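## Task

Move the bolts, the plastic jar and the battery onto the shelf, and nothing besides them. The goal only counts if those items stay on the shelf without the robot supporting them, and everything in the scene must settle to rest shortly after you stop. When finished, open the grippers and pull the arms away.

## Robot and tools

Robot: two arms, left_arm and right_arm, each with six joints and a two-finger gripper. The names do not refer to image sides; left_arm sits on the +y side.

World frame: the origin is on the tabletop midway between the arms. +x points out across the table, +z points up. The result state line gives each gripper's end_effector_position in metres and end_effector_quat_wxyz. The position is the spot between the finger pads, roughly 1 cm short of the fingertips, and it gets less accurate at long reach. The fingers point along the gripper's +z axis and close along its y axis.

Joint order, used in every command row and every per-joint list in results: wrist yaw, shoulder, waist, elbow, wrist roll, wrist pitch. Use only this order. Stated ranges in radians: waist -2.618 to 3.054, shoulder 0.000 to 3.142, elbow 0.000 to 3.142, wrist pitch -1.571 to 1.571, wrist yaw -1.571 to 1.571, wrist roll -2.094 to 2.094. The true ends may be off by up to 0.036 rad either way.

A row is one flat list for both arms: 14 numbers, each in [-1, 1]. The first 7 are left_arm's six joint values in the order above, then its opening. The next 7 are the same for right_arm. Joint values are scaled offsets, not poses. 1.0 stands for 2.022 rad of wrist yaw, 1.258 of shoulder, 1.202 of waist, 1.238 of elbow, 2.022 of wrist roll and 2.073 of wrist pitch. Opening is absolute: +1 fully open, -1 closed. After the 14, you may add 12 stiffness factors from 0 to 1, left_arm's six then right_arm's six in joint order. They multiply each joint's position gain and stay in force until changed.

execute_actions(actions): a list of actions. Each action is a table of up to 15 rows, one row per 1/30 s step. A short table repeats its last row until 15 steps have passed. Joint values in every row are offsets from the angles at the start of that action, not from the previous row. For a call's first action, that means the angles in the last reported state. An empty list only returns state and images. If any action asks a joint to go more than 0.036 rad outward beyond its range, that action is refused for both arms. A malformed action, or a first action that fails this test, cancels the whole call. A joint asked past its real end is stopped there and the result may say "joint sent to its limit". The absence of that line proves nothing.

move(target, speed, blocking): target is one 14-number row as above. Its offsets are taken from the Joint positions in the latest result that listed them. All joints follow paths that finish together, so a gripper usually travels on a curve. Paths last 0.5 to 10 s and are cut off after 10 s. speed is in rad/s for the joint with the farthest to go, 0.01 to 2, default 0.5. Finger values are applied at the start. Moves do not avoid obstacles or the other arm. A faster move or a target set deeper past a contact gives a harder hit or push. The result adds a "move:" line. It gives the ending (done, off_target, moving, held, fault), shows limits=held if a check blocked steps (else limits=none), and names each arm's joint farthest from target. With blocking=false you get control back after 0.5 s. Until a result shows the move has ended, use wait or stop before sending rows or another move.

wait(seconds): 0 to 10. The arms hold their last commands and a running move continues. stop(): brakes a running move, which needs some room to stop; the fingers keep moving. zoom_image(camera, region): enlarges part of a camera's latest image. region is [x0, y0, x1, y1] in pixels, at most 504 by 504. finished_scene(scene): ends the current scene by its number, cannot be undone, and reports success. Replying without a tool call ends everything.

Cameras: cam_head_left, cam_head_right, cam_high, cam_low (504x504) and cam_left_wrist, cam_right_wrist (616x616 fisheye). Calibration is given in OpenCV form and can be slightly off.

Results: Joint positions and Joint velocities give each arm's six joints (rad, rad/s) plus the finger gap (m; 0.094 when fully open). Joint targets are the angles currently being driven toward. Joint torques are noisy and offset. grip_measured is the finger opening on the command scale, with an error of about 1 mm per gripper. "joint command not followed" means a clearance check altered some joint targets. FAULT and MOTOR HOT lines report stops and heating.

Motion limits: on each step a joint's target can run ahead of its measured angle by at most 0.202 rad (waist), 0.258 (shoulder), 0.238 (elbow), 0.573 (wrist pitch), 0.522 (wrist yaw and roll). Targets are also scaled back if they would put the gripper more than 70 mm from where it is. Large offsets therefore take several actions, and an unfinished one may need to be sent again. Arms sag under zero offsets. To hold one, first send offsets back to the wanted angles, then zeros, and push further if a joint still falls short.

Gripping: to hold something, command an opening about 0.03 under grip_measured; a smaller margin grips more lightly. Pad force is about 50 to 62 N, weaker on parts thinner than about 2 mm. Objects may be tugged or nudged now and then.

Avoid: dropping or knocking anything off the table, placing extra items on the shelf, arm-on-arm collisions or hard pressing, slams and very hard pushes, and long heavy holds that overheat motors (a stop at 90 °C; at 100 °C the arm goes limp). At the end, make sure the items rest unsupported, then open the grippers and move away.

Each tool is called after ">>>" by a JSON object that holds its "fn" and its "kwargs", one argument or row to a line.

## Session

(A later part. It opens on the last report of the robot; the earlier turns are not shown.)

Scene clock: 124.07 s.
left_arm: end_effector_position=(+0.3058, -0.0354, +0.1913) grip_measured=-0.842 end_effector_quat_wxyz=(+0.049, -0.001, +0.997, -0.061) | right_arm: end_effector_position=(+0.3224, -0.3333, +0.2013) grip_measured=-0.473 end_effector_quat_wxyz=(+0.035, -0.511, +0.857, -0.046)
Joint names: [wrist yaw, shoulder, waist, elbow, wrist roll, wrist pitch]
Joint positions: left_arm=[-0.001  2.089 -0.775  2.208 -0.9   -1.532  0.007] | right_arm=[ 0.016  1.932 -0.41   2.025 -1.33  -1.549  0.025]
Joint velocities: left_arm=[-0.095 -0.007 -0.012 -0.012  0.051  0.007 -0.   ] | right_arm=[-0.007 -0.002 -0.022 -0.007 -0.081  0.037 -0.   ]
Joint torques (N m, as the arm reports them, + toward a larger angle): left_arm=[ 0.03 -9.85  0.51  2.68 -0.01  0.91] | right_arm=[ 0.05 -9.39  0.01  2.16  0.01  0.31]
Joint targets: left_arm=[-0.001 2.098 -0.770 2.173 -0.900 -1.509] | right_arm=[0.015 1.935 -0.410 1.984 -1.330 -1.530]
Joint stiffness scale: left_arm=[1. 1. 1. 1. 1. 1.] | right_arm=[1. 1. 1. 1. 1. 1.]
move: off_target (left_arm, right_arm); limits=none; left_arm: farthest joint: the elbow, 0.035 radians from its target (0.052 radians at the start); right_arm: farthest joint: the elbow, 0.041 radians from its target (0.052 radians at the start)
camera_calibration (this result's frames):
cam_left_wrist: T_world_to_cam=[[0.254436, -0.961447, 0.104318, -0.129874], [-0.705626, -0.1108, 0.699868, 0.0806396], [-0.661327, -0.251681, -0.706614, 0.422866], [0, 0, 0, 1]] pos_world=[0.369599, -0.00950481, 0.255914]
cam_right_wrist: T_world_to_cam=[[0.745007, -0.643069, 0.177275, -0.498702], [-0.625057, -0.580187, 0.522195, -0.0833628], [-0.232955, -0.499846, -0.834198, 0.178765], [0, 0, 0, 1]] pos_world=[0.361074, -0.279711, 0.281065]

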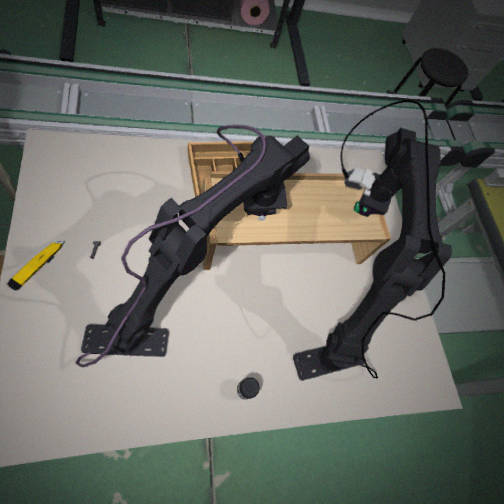

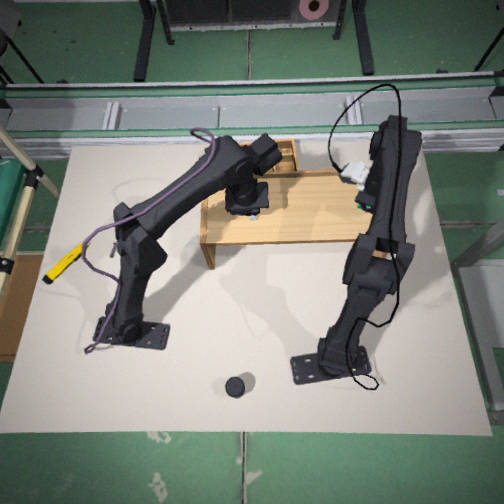

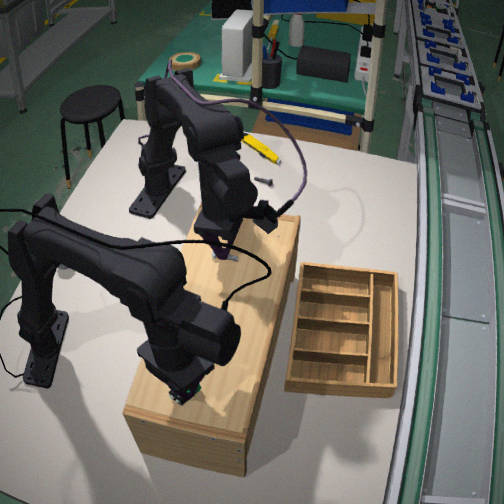

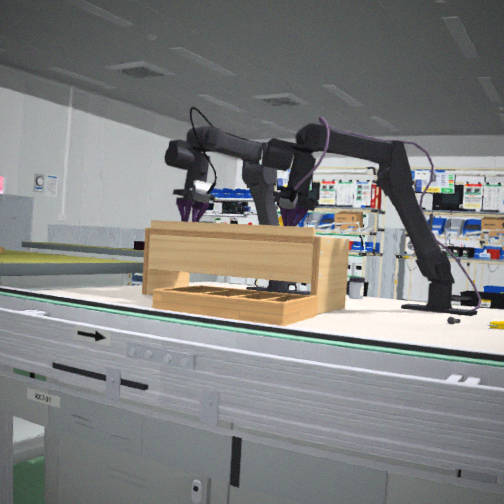

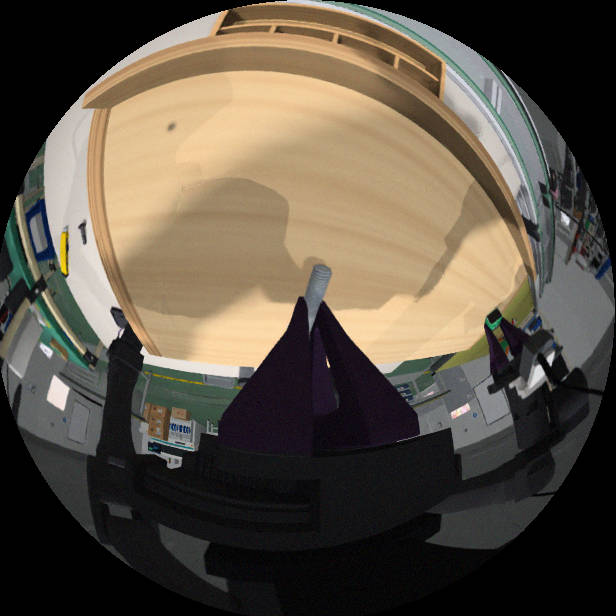

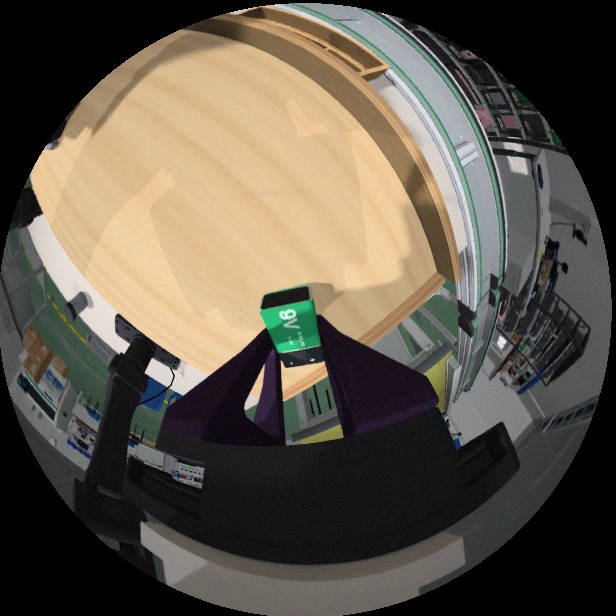

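>>> {"fn": "execute_actions", "kwargs": {
  "actions": [
    [[0,-0.004,0,0.006,0,0,-0.87,0,-0.004,0,0.006,0,0,-0.51],[0,-0.004,0,0.006,0,0,-0.87,0,-0.004,0,0.006,0,0,-0.51],[0,-0.006,0,0.008,0,0,-0.8,0,-0.006,0,0.008,0,0,-0.45],[0,-0.008,0,0.008,0,0,-0.7,0,-0.008,0,0.008,0,0,-0.35],[0,-0.008,0,0.008,0,0,-0.6,0,-0.008,0,0.008,0,0,-0.2],[0,-0.008,0,0.008,0,0,-0.3,0,-0.008,0,0.008,0,0,0.1]],
    [[0,-0.015,0,0.01,0,0,-0.3,0,-0.015,0,0.01,0,0,0.1],[0,-0.02,0,0.01,0,0,-0.3,0,-0.02,0,0.01,0,0,0.1],[0,-0.027,0,0.01,0,0,-0.3,0,-0.027,0,0.01,0,0,0.1],[0,-0.035,0,0.01,0,0,-0.3,0,-0.035,0,0.01,0,0,0.1],[0,-0.044,0,0.01,0,0,-0.3,0,-0.044,0,0.01,0,0,0.1],[0,-0.053,0,0.01,0,0,-0.3,0,-0.053,0,0.01,0,0,0.1],[0,-0.062,0,0.01,0,0,-0.3,0,-0.062,0,0.01,0,0,0.1],[0,-0.071,0,0.01,0,0,-0.3,0,-0.071,0,0.01,0,0,0.1],[0,-0.08,0,0.01,0,0,-0.3,0,-0.08,0,0.01,0,0,0.1],[0,-0.088,0,0.01,0,0,-0.3,0,-0.088,0,0.01,0,0,0.1],[0,-0.095,0,0.01,0,0,-0.3,0,-0.095,0,0.01,0,0,0.1],[0,-0.1,0,0.01,0,0,-0.3,0,-0.1,0,0.01,0,0,0.1]]
  ]
}}

Scene clock: 131.87 s.
left_arm: end_effector_position=(+0.2998, -0.0316, +0.2359) grip_measured=-0.302 end_effector_quat_wxyz=(+0.083, +0.000, +0.990, -0.113) | right_arm: end_effector_position=(+0.3117, -0.3306, +0.2402) grip_measured=+0.098 end_effector_quat_wxyz=(+0.073, -0.508, +0.854, -0.085)
Joint names: [wrist yaw, shoulder, waist, elbow, wrist roll, wrist pitch]
Joint positions: left_arm=[ 0.012  1.98  -0.775  2.208 -0.9   -1.517  0.033] | right_arm=[ 0.016  1.823 -0.41   2.025 -1.33  -1.548  0.052]
Joint velocities: left_arm=[-0.037 -0.203  0.017 -0.002  0.022 -0.007 -0.   ] | right_arm=[ 0.022 -0.154  0.002  0.002 -0.037  0.007 -0.   ]
Joint torques (N m, as the arm reports them, + toward a larger angle): left_arm=[  0.02 -10.24   0.09   5.9    0.     0.81] | right_arm=[ 0.04 -9.27 -0.01  5.76  0.01  0.31]
Joint targets: left_arm=[0.011 1.961 -0.775 2.221 -0.900 -1.518] | right_arm=[0.016 1.805 -0.410 2.038 -1.330 -1.549]
Joint stiffness scale: left_arm=[1. 1. 1. 1. 1. 1.] | right_arm=[1. 1. 1. 1. 1. 1.]
camera_calibration (this result's frames):
cam_left_wrist: T_world_to_cam=[[0.240825, -0.945124, 0.220782, -0.152223], [-0.751445, -0.0375954, 0.658724, 0.0713765], [-0.614275, -0.324542, -0.719262, 0.437962], [0, 0, 0, 1]] pos_world=[0.359324, 0.000951135, 0.3016]
cam_right_wrist: T_world_to_cam=[[0.721044, -0.63684, 0.273004, -0.509275], [-0.677793, -0.566478, 0.468721, -0.074933], [-0.14385, -0.523008, -0.840101, 0.176073], [0, 0, 0, 1]] pos_world=[0.341749, -0.274687, 0.322076]

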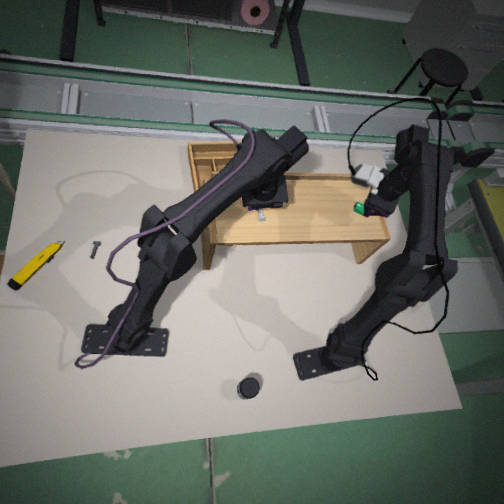

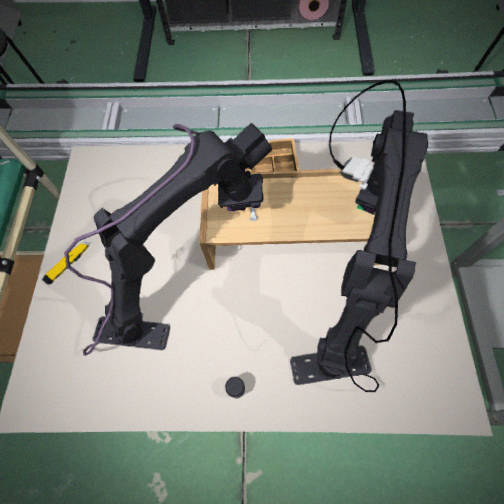

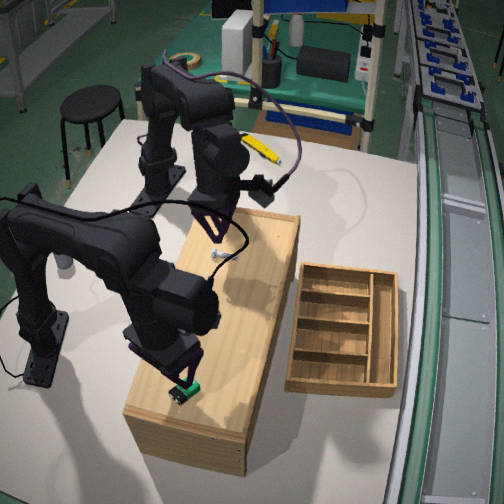

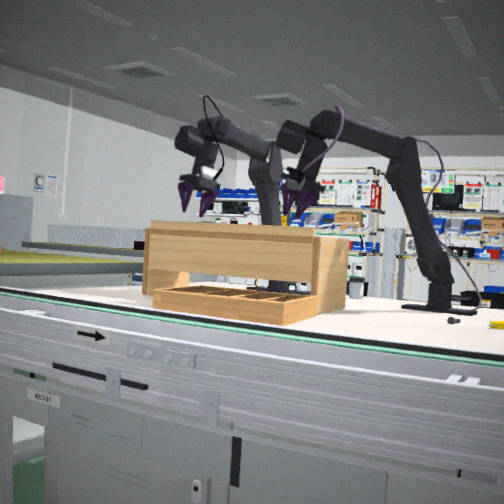

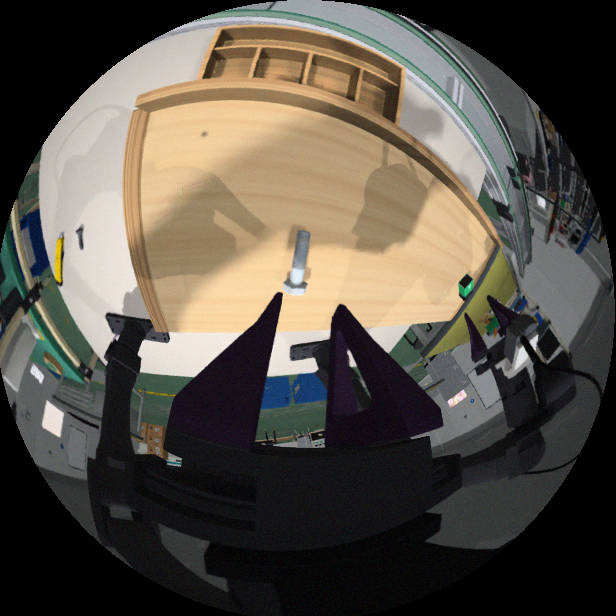

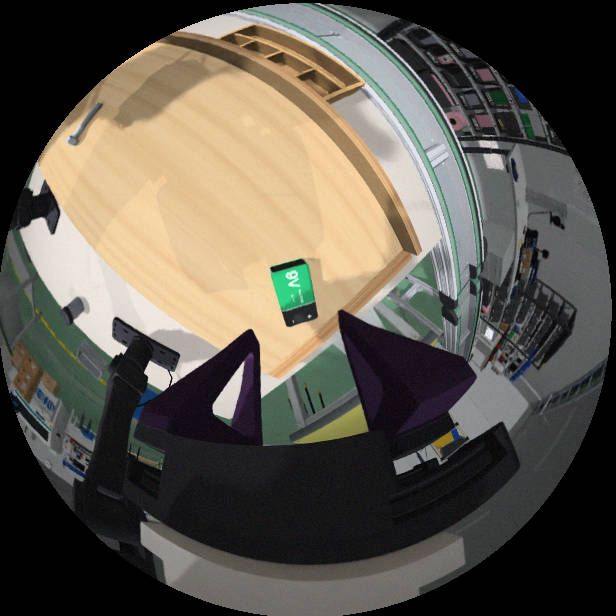

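>>> {"fn": "move", "kwargs": {
  "target": [-0.006,-0.37,0.65,-0.41,0.45,0,-0.3, -0.008,-0.43,0.92,-0.425,0.45,0,1],
  "speed": 1.3
}}

Scene clock: 141.80 s.
left_arm: end_effector_position=(+0.3359, +0.2603, +0.2411) grip_measured=-0.302 end_effector_quat_wxyz=(+0.112, +0.062, +0.992, -0.008) | right_arm: end_effector_position=(+0.1100, -0.0611, +0.2397) grip_measured=+1.000 end_effector_quat_wxyz=(+0.111, -0.590, +0.800, +0.022)
Joint names: [wrist yaw, shoulder, waist, elbow, wrist roll, wrist pitch]
Joint positions: left_arm=[ 0.002  1.539 -0.002  1.71  -0.002 -1.515  0.033] | right_arm=[ 0.002  1.303  0.687  1.508 -0.428 -1.549  0.094]
Joint velocities: left_arm=[-0.007 -0.002  0.007  0.002 -0.022  0.037  0.001] | right_arm=[-0.037  0.012  0.002  0.002  0.022 -0.081  0.   ]
Joint torques (N m, as the arm reports them, + toward a larger angle): left_arm=[-0.03 -7.69  0.76  4.34  0.11  0.74] | right_arm=[ 0.01 -5.3   0.9   4.29  0.06  0.32]
Joint targets: left_arm=[-0.000 1.515 0.007 1.701 0.010 -1.518] | right_arm=[-0.001 1.281 0.696 1.499 -0.420 -1.548]
Joint stiffness scale: left_arm=[1. 1. 1. 1. 1. 1.] | right_arm=[1. 1. 1. 1. 1. 1.]
move: off_target (left_arm, right_arm); limits=none; left_arm: farthest joint: the shoulder, 0.025 radians from its target (0.459 radians at the start); right_arm: farthest joint: the shoulder, 0.021 radians from its target (0.536 radians at the start)
camera_calibration (this result's frames):
cam_left_wrist: T_world_to_cam=[[0.136866, -0.990361, 0.0212993, 0.208577], [-0.803751, -0.0984574, 0.586763, 0.156819], [-0.57901, -0.0974271, -0.809478, 0.509395], [0, 0, 0, 1]] pos_world=[0.392441, 0.271635, 0.315886]
cam_right_wrist: T_world_to_cam=[[0.855833, -0.50398, 0.116421, -0.161289], [-0.509035, -0.780665, 0.362554, -0.0650183], [-0.0918342, -0.369548, -0.924662, 0.311536], [0, 0, 0, 1]] pos_world=[0.13355, -0.0169166, 0.330416]

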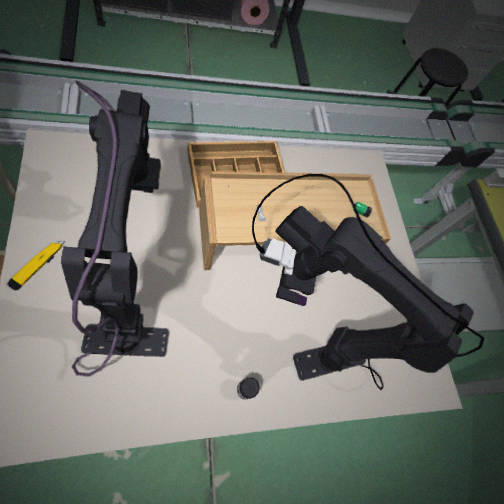

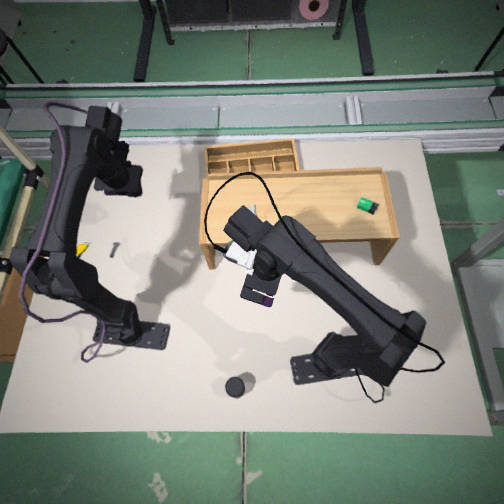

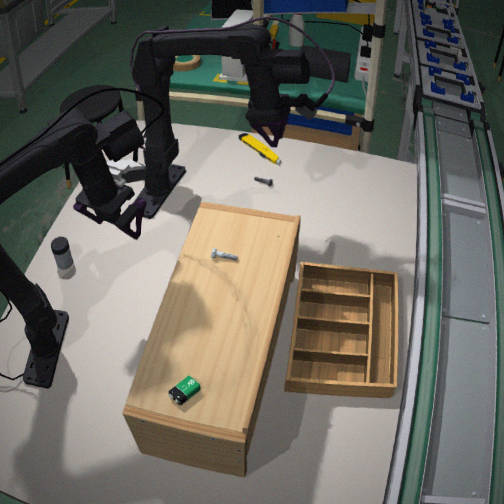

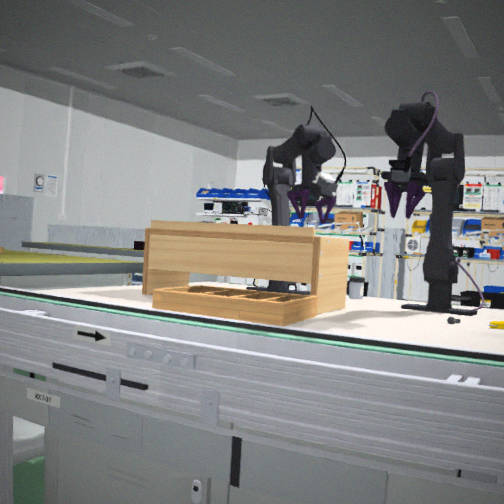

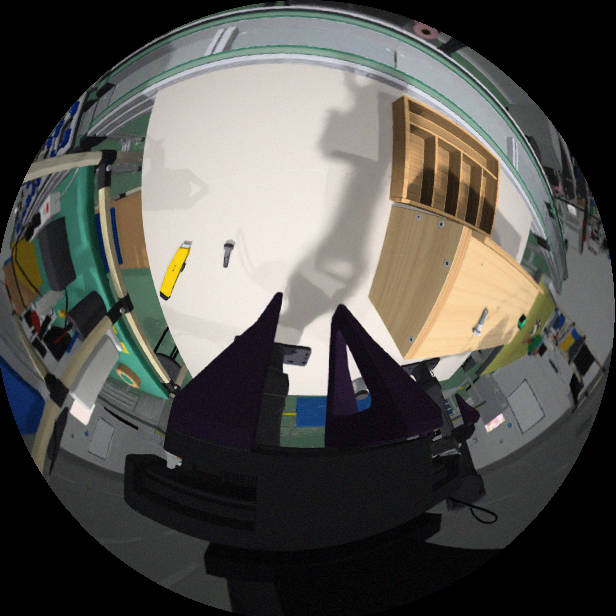

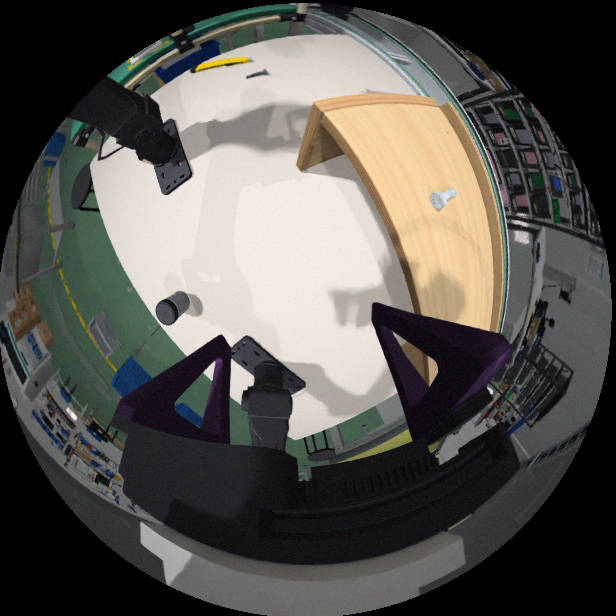

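>>> {"fn": "move", "kwargs": {
  "target": [0,-0.012,0.384,-0.586,0.288,0.288,-0.3, 0,-0.17,0.801,-0.543,0.217,0.292,1],
  "speed": 1.2
}}

Scene clock: 146.77 s.
left_arm: end_effector_position=(+0.2985, +0.3853, +0.0578) grip_measured=-0.302 end_effector_quat_wxyz=(+0.040, +0.121, +0.992, +0.018) | right_arm: end_effector_position=(-0.0995, -0.0034, +0.1126) grip_measured=+1.000 end_effector_quat_wxyz=(-0.105, +0.770, -0.615, -0.132)
Joint names: [wrist yaw, shoulder, waist, elbow, wrist roll, wrist pitch]
Joint positions: left_arm=[ 0.002  1.539  0.451  0.988  0.57  -0.932  0.033] | right_arm=[ 0.     1.117  1.641  0.841  0.003 -0.955  0.094]
Joint velocities: left_arm=[-0.095 -0.022 -0.007  0.002  0.081 -0.022 -0.   ] | right_arm=[-0.007  0.017 -0.002 -0.012  0.007  0.007  0.   ]
Joint torques (N m, as the arm reports them, + toward a larger angle): left_arm=[ 0.06 -6.93  0.72  4.93  0.13  0.62] | right_arm=[ 0.05 -4.81  0.94  5.25  0.05  0.56]
Joint targets: left_arm=[0.002 1.524 0.460 0.985 0.581 -0.918] | right_arm=[0.002 1.090 1.650 0.836 0.010 -0.944]
Joint stiffness scale: left_arm=[1. 1. 1. 1. 1. 1.] | right_arm=[1. 1. 1. 1. 1. 1.]
move: off_target (right_arm); limits=none; left_arm: farthest joint: the shoulder, 0.015 radians from its target (0.015 radians at the start); right_arm: farthest joint: the shoulder, 0.027 radians from its target (0.214 radians at the start)
camera_calibration (this result's frames):
cam_left_wrist: T_world_to_cam=[[0.0204254, -0.997734, -0.064113, 0.383989], [-0.72351, -0.0590079, 0.687788, 0.201597], [-0.690012, 0.0323381, -0.723075, 0.329739], [0, 0, 0, 1]] pos_world=[0.365538, 0.384351, 0.124389]
cam_right_wrist: T_world_to_cam=[[0.999977, 0.000588764, -0.0066949, 0.091757], [0.00231878, -0.965212, 0.261459, -0.018853], [-0.00630806, -0.261469, -0.965191, 0.209509], [0, 0, 0, 1]] pos_world=[-0.0903897, 0.0365288, 0.207759]

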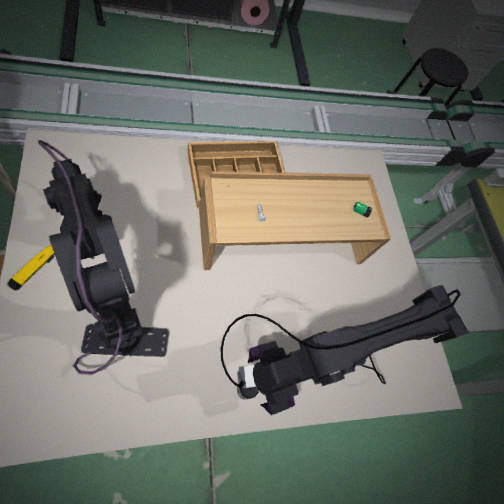

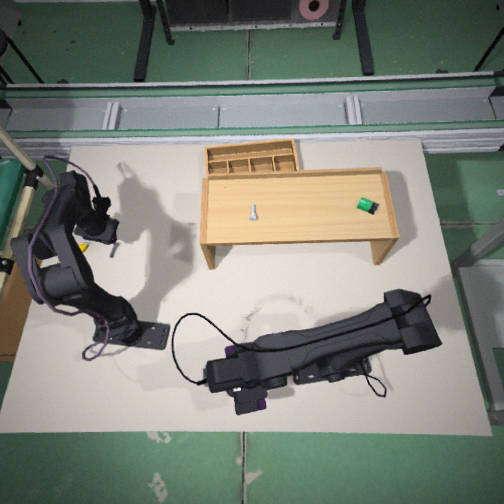

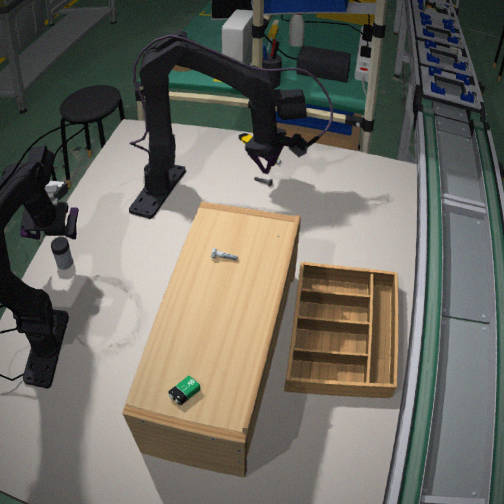

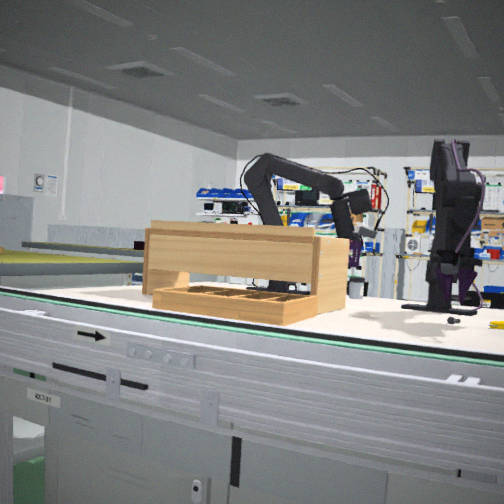

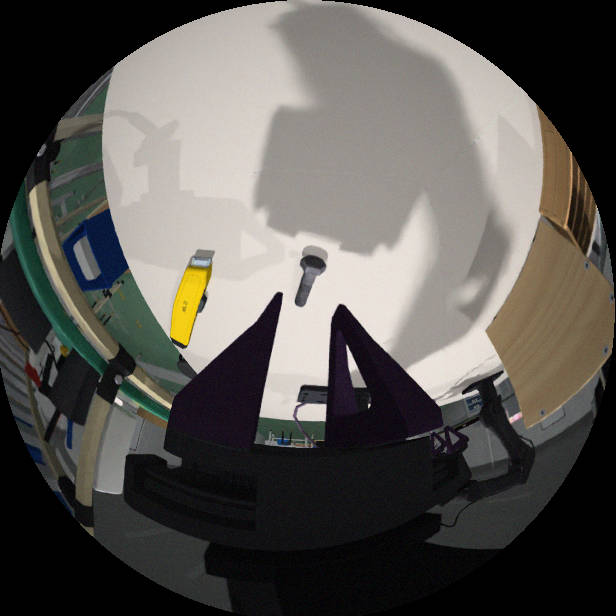

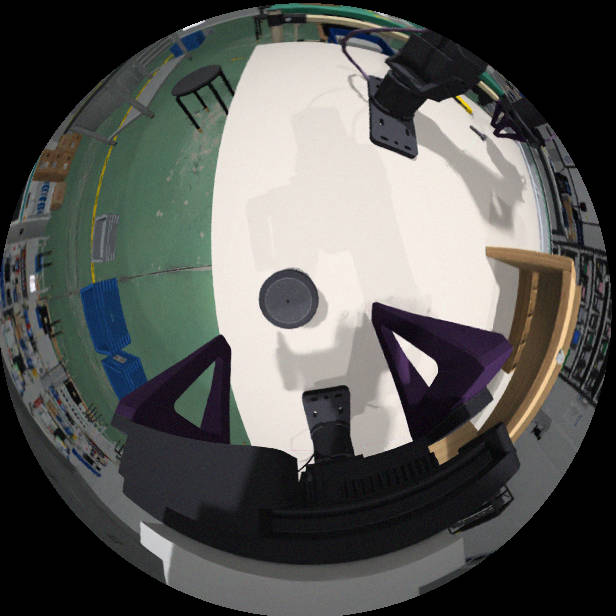

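>>> {"fn": "zoom_image", "kwargs": {
  "camera": "cam_left_wrist",
  "region": [260, 230, 360, 330]
}}

>>> {"fn": "zoom_image", "kwargs": {
  "camera": "cam_right_wrist",
  "region": [200, 230, 400, 380]
}}

Region (260, 230, 360, 330) of cam_left_wrist's 616x616 image, scaled by 5.040, with more detail than that image has.

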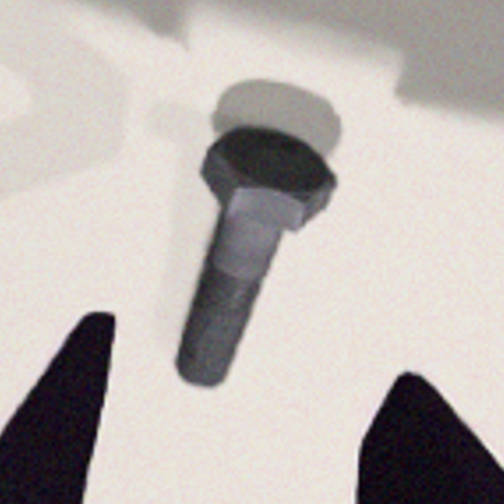

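Region (200, 230, 400, 380) of cam_right_wrist's 616x616 image, scaled by 2.520, with more detail than that image has; it fills the top 378 rows of this view, and the rest is white.

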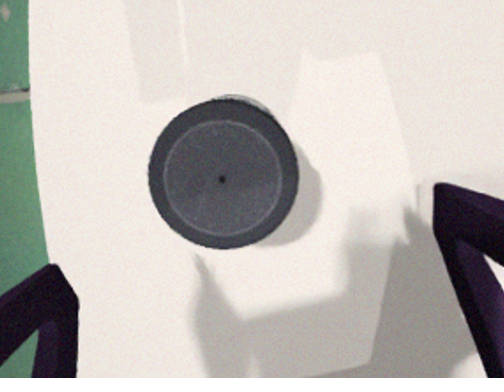

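>>> {"fn": "move", "kwargs": {
  "target": [0,-0.008,0.044,-0.163,0.027,0.108,-0.3, 0,0.079,0.028,-0.177,0,0.16,1],
  "speed": 0.4
}}

Scene clock: 164.60 s.
left_arm: end_effector_position=(+0.2802, +0.3902, +0.0132) grip_measured=-0.302 end_effector_quat_wxyz=(+0.046, +0.123, +0.991, +0.023) | right_arm: end_effector_position=(-0.1078, +0.0064, +0.0487) grip_measured=+1.000 end_effector_quat_wxyz=(-0.109, +0.776, -0.605, -0.140)
Joint names: [wrist yaw, shoulder, waist, elbow, wrist roll, wrist pitch]
Joint positions: left_arm=[ 0.002  1.539  0.491  0.794  0.614 -0.722  0.033] | right_arm=[ 0.     1.205  1.664  0.627  0.004 -0.635  0.094]
Joint velocities: left_arm=[-0.037 -0.002 -0.007 -0.007  0.007 -0.066 -0.001] | right_arm=[-0.022  0.002  0.017  0.012  0.022 -0.037  0.   ]
Joint torques (N m, as the arm reports them, + toward a larger angle): left_arm=[ 0.04 -6.02  0.94  4.42  0.12  0.62] | right_arm=[ 0.04 -1.85  1.03  4.98  0.    0.55]
Joint targets: left_arm=[0.002 1.529 0.503 0.786 0.625 -0.708] | right_arm=[0.000 1.216 1.674 0.622 0.003 -0.623]
Joint stiffness scale: left_arm=[1. 1. 1. 1. 1. 1.] | right_arm=[1. 1. 1. 1. 1. 1.]
move: done; limits=none; left_arm: farthest joint: the waist, 0.013 radians from its target (0.053 radians at the start); right_arm: farthest joint: the wrist pitch, 0.012 radians from its target (0.331 radians at the start)
camera_calibration (this result's frames):
cam_left_wrist: T_world_to_cam=[[0.0181185, -0.997155, -0.0731622, 0.386923], [-0.732825, -0.0630238, 0.677492, 0.223591], [-0.680176, 0.04134, -0.731882, 0.27851], [0, 0, 0, 1]] pos_world=[0.346278, 0.388401, 0.0806634]
cam_right_wrist: T_world_to_cam=[[0.999654, 0.0240269, -0.0107471, 0.099664], [0.025928, -0.969193, 0.244933, 0.0106845], [-0.00453101, -0.245127, -0.96948, 0.150675], [0, 0, 0, 1]] pos_world=[-0.0992238, 0.0448953, 0.144531]

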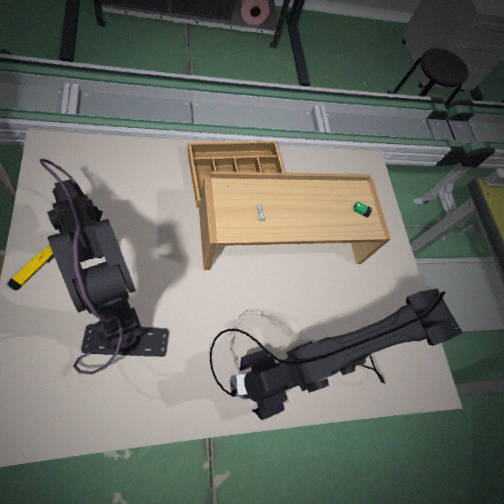

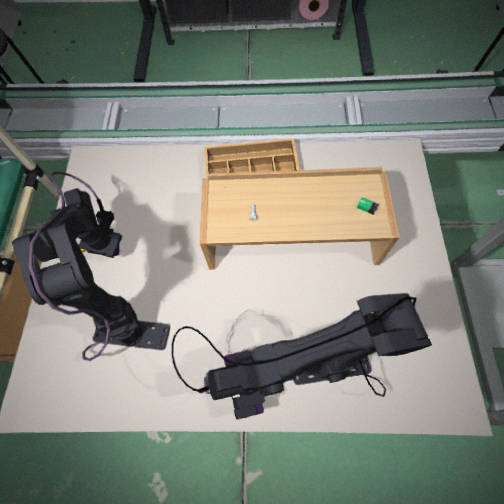

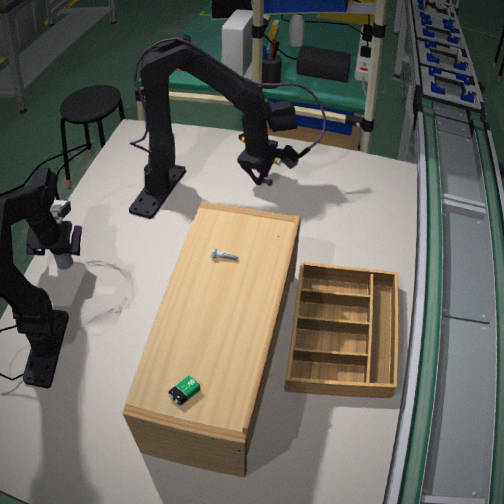

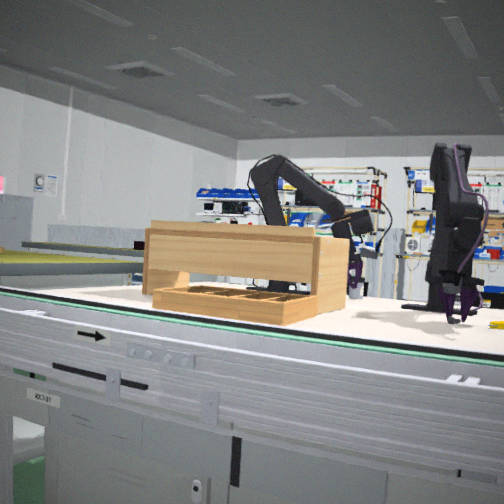

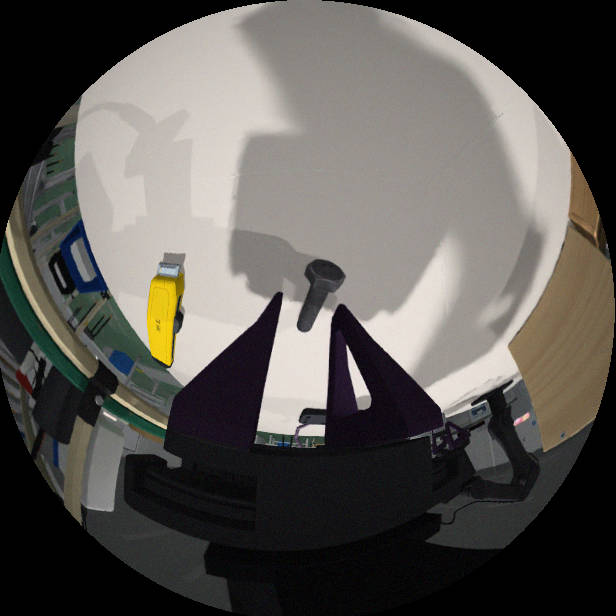

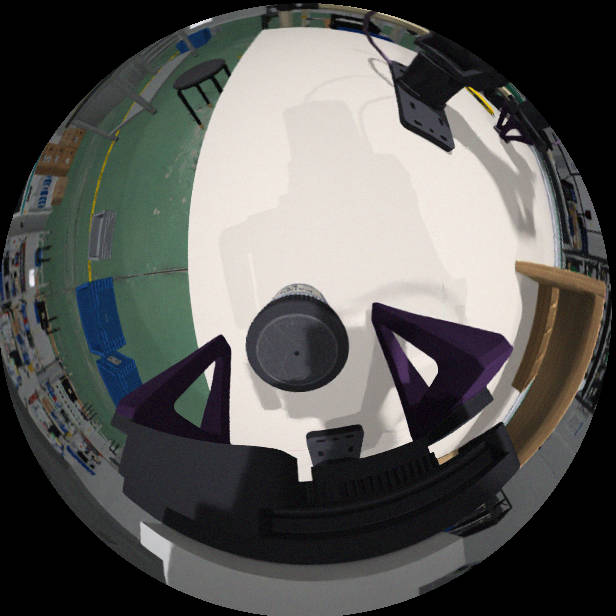

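>>> {"fn": "execute_actions", "kwargs": {
  "actions": [
    [[0,-0.008,0,-0.011,0,0.006,-0.3,0,0,0.004,0,0,0.005,0.6],[0,-0.008,0,-0.011,0,0.006,-0.35,0,0,0.004,0,0,0.005,0.4],[0,-0.008,0,-0.011,0,0.006,-0.4,0,0,0.004,0,0,0.005,0.3],[0,-0.008,0,-0.011,0,0.006,-0.5,0,0,0.004,0,0,0.005,0.2],[0,-0.008,0,-0.011,0,0.006,-0.6,0,0,0.004,0,0,0.005,0.1],[0,-0.008,0,-0.011,0,0.006,-0.7,0,0,0.004,0,0,0.005,0.05]],
    [[0,-0.008,0,0,0,0.004,-0.75,0,0,0,0,0,0.005,0.0],[0,-0.008,0,0,0,0.004,-0.78,0,0,0,0,0,0.005,-0.03],[0,-0.008,0,0,0,0.004,-0.81,0,0,0,0,0,0.005,-0.06],[0,-0.008,0,0,0,0.004,-0.85,0,0,0,0,0,0.005,-0.10]]
  ]
}}

Scene clock: 169.47 s.
left_arm: end_effector_position=(+0.2803, +0.3902, +0.0132) grip_measured=-0.839 end_effector_quat_wxyz=(+0.046, +0.123, +0.991, +0.024) | right_arm: end_effector_position=(-0.1078, +0.0066, +0.0488) grip_measured=-0.065 end_effector_quat_wxyz=(-0.109, +0.776, -0.605, -0.141)
Joint names: [wrist yaw, shoulder, waist, elbow, wrist roll, wrist pitch]
Joint positions: left_arm=[ 0.002  1.539  0.491  0.794  0.614 -0.721  0.008] | right_arm=[ 0.001  1.205  1.664  0.627  0.004 -0.634  0.044]
Joint velocities: left_arm=[-0.022  0.007 -0.012 -0.022  0.022  0.022 -0.001] | right_arm=[-0.051 -0.012 -0.007 -0.002  0.051 -0.037 -0.001]
Joint torques (N m, as the arm reports them, + toward a larger angle): left_arm=[ 0.03 -6.14 -0.14  4.8   0.    0.59] | right_arm=[ 0.03 -2.85 -0.01  5.35  0.01  0.63]
Joint targets: left_arm=[0.002 1.529 0.491 0.794 0.614 -0.713] | right_arm=[0.000 1.205 1.664 0.627 0.004 -0.624]
Joint stiffness scale: left_arm=[1. 1. 1. 1. 1. 1.] | right_arm=[1. 1. 1. 1. 1. 1.]
camera_calibration (this result's frames):
cam_left_wrist: T_world_to_cam=[[0.0181446, -0.997145, -0.0732925, 0.386947], [-0.733066, -0.0631166, 0.677223, 0.223758], [-0.679916, 0.0414403, -0.732119, 0.278466], [0, 0, 0, 1]] pos_world=[0.346342, 0.388425, 0.0806964]
cam_right_wrist: T_world_to_cam=[[0.999658, 0.0239022, -0.0105696, 0.0996309], [0.02576, -0.969399, 0.244135, 0.0108731], [-0.0044108, -0.244324, -0.969684, 0.150804], [0, 0, 0, 1]] pos_world=[-0.0992118, 0.0450039, 0.14463]

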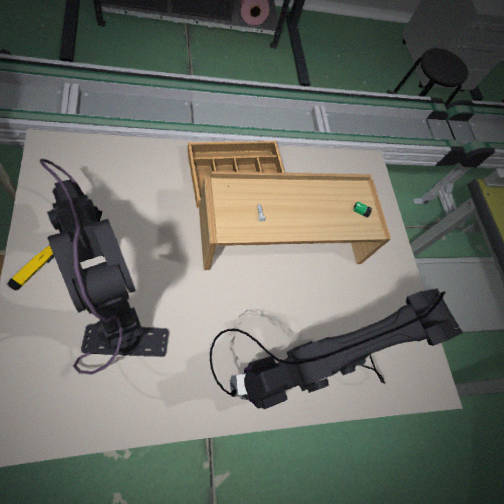

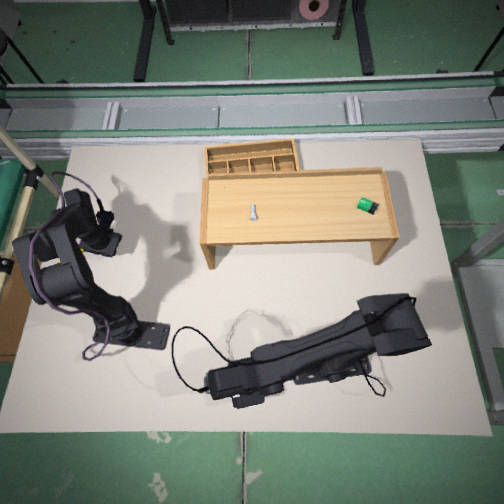

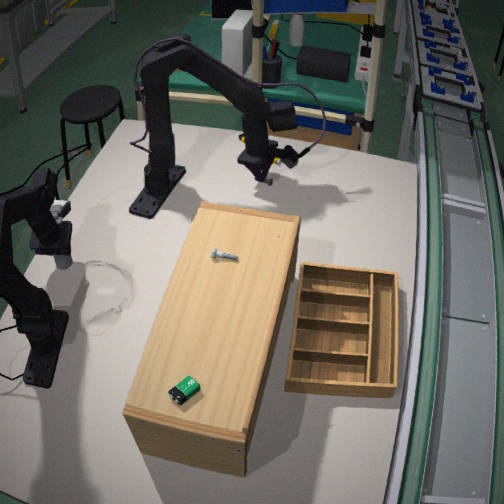

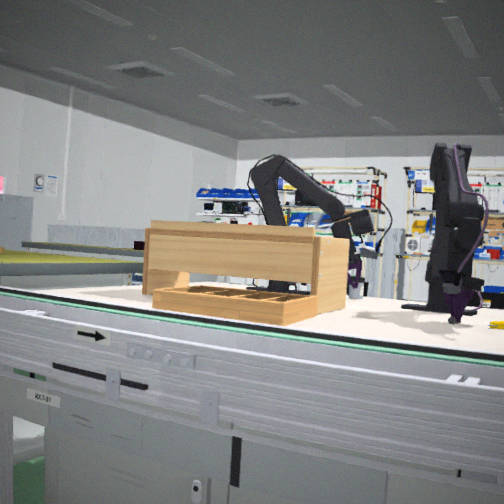

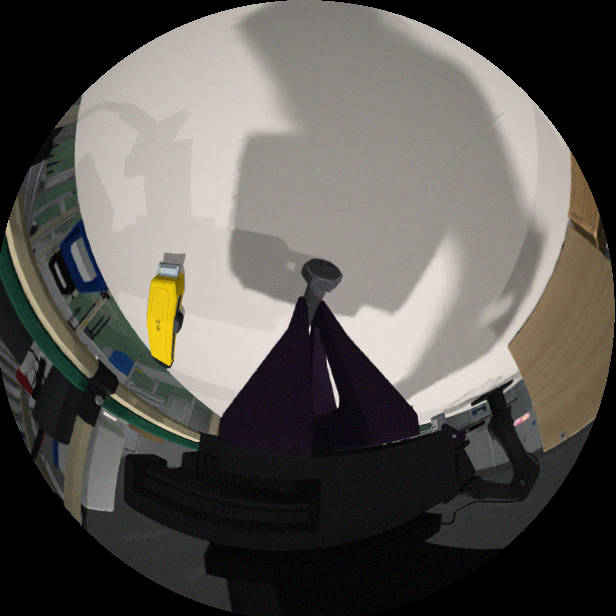

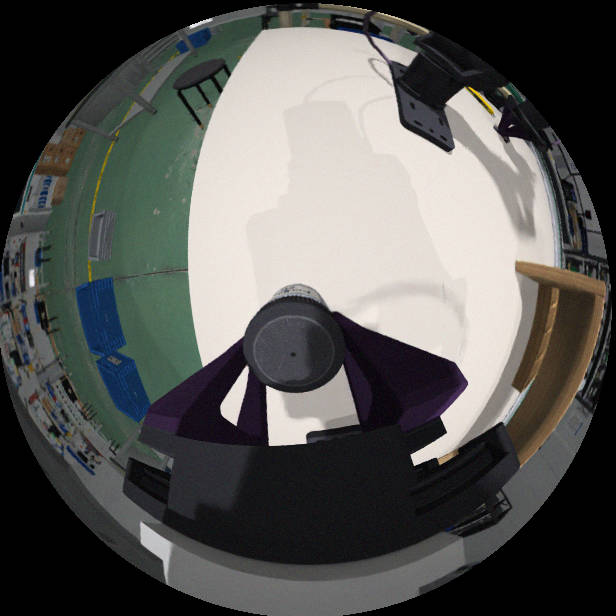

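>>> {"fn": "move", "kwargs": {
  "target": [0,-0.008,-0.25,0.79,-0.35,-0.395,-0.87, 0,0.036,-0.63,0.74,0,-0.408,-0.10],
  "speed": 1.0
}}

Scene clock: 181.47 s.
left_arm: end_effector_position=(+0.3388, +0.3209, +0.2514) grip_measured=-0.855 end_effector_quat_wxyz=(+0.125, -0.079, +0.989, -0.001) | right_arm: end_effector_position=(+0.0701, -0.0231, +0.2610) grip_measured=-0.065 end_effector_quat_wxyz=(+0.157, -0.501, +0.846, +0.093)
Joint names: [wrist yaw, shoulder, waist, elbow, wrist roll, wrist pitch]
Joint positions: left_arm=[ 0.001  1.539  0.201  1.749 -0.083 -1.531  0.007] | right_arm=[ 0.001  1.238  0.916  1.516  0.004 -1.481  0.044]
Joint velocities: left_arm=[-0.007 -0.017  0.007  0.007  0.007  0.007 -0.001] | right_arm=[-0.037 -0.002  0.007 -0.007  0.022 -0.007  0.   ]
Joint torques (N m, as the arm reports them, + toward a larger angle): left_arm=[ 0.02 -6.34 -0.65  6.47 -0.09  0.66] | right_arm=[ 0.03 -1.5  -0.9   6.81  0.01  0.55]
Joint targets: left_arm=[0.002 1.529 0.191 1.772 -0.094 -1.540] | right_arm=[0.001 1.251 0.907 1.543 0.004 -1.480]
Joint stiffness scale: left_arm=[1. 1. 1. 1. 1. 1.] | right_arm=[1. 1. 1. 1. 1. 1.]
move: off_target (left_arm, right_arm); limits=none; left_arm: farthest joint: the elbow, 0.023 radians from its target (0.978 radians at the start); right_arm: farthest joint: the elbow, 0.027 radians from its target (0.916 radians at the start)
camera_calibration (this result's frames):
cam_left_wrist: T_world_to_cam=[[0.406366, -0.912573, 0.0455762, 0.145662], [-0.759302, -0.309527, 0.57241, 0.215305], [-0.508259, -0.267214, -0.8187, 0.55822], [0, 0, 0, 1]] pos_world=[0.38801, 0.348734, 0.327134]
cam_right_wrist: T_world_to_cam=[[0.748718, -0.662776, -0.0121866, -0.0730432], [-0.641989, -0.72957, 0.235752, -0.0197653], [-0.165142, -0.168688, -0.971737, 0.363645], [0, 0, 0, 1]] pos_world=[0.102053, -0.00148909, 0.357136]

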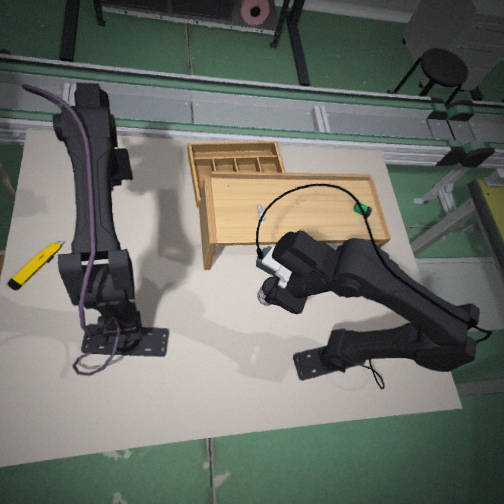

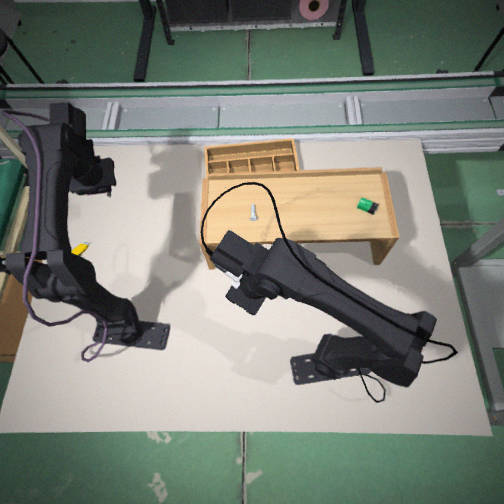

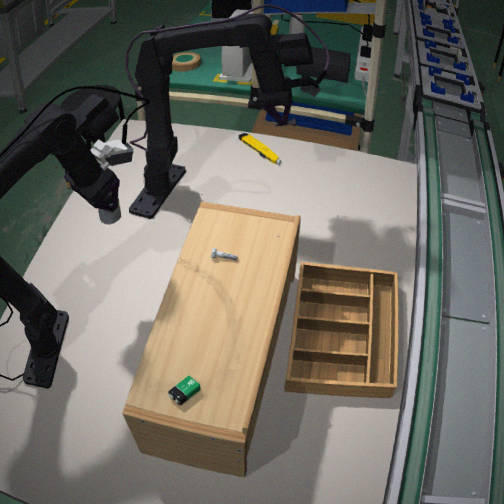

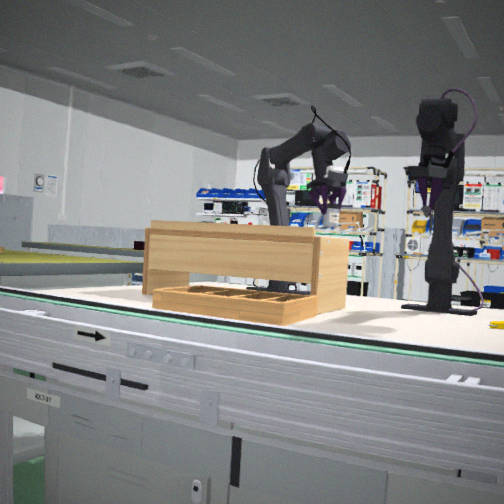

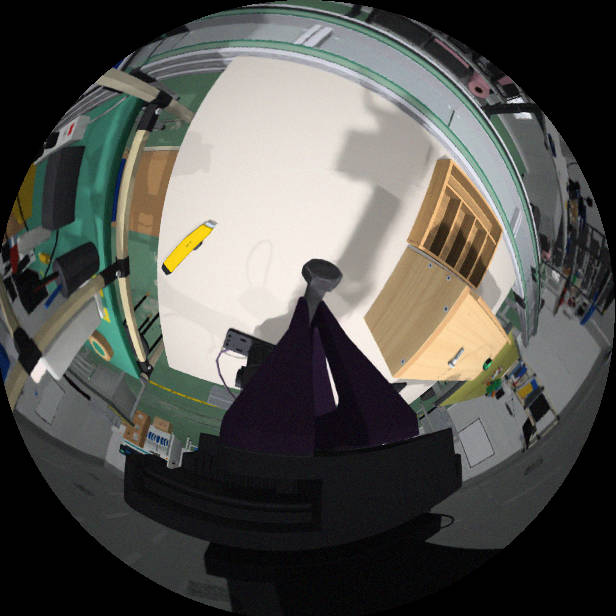

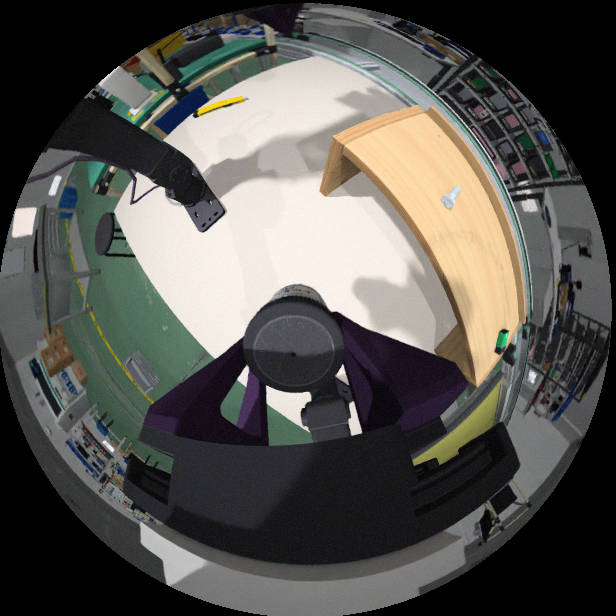

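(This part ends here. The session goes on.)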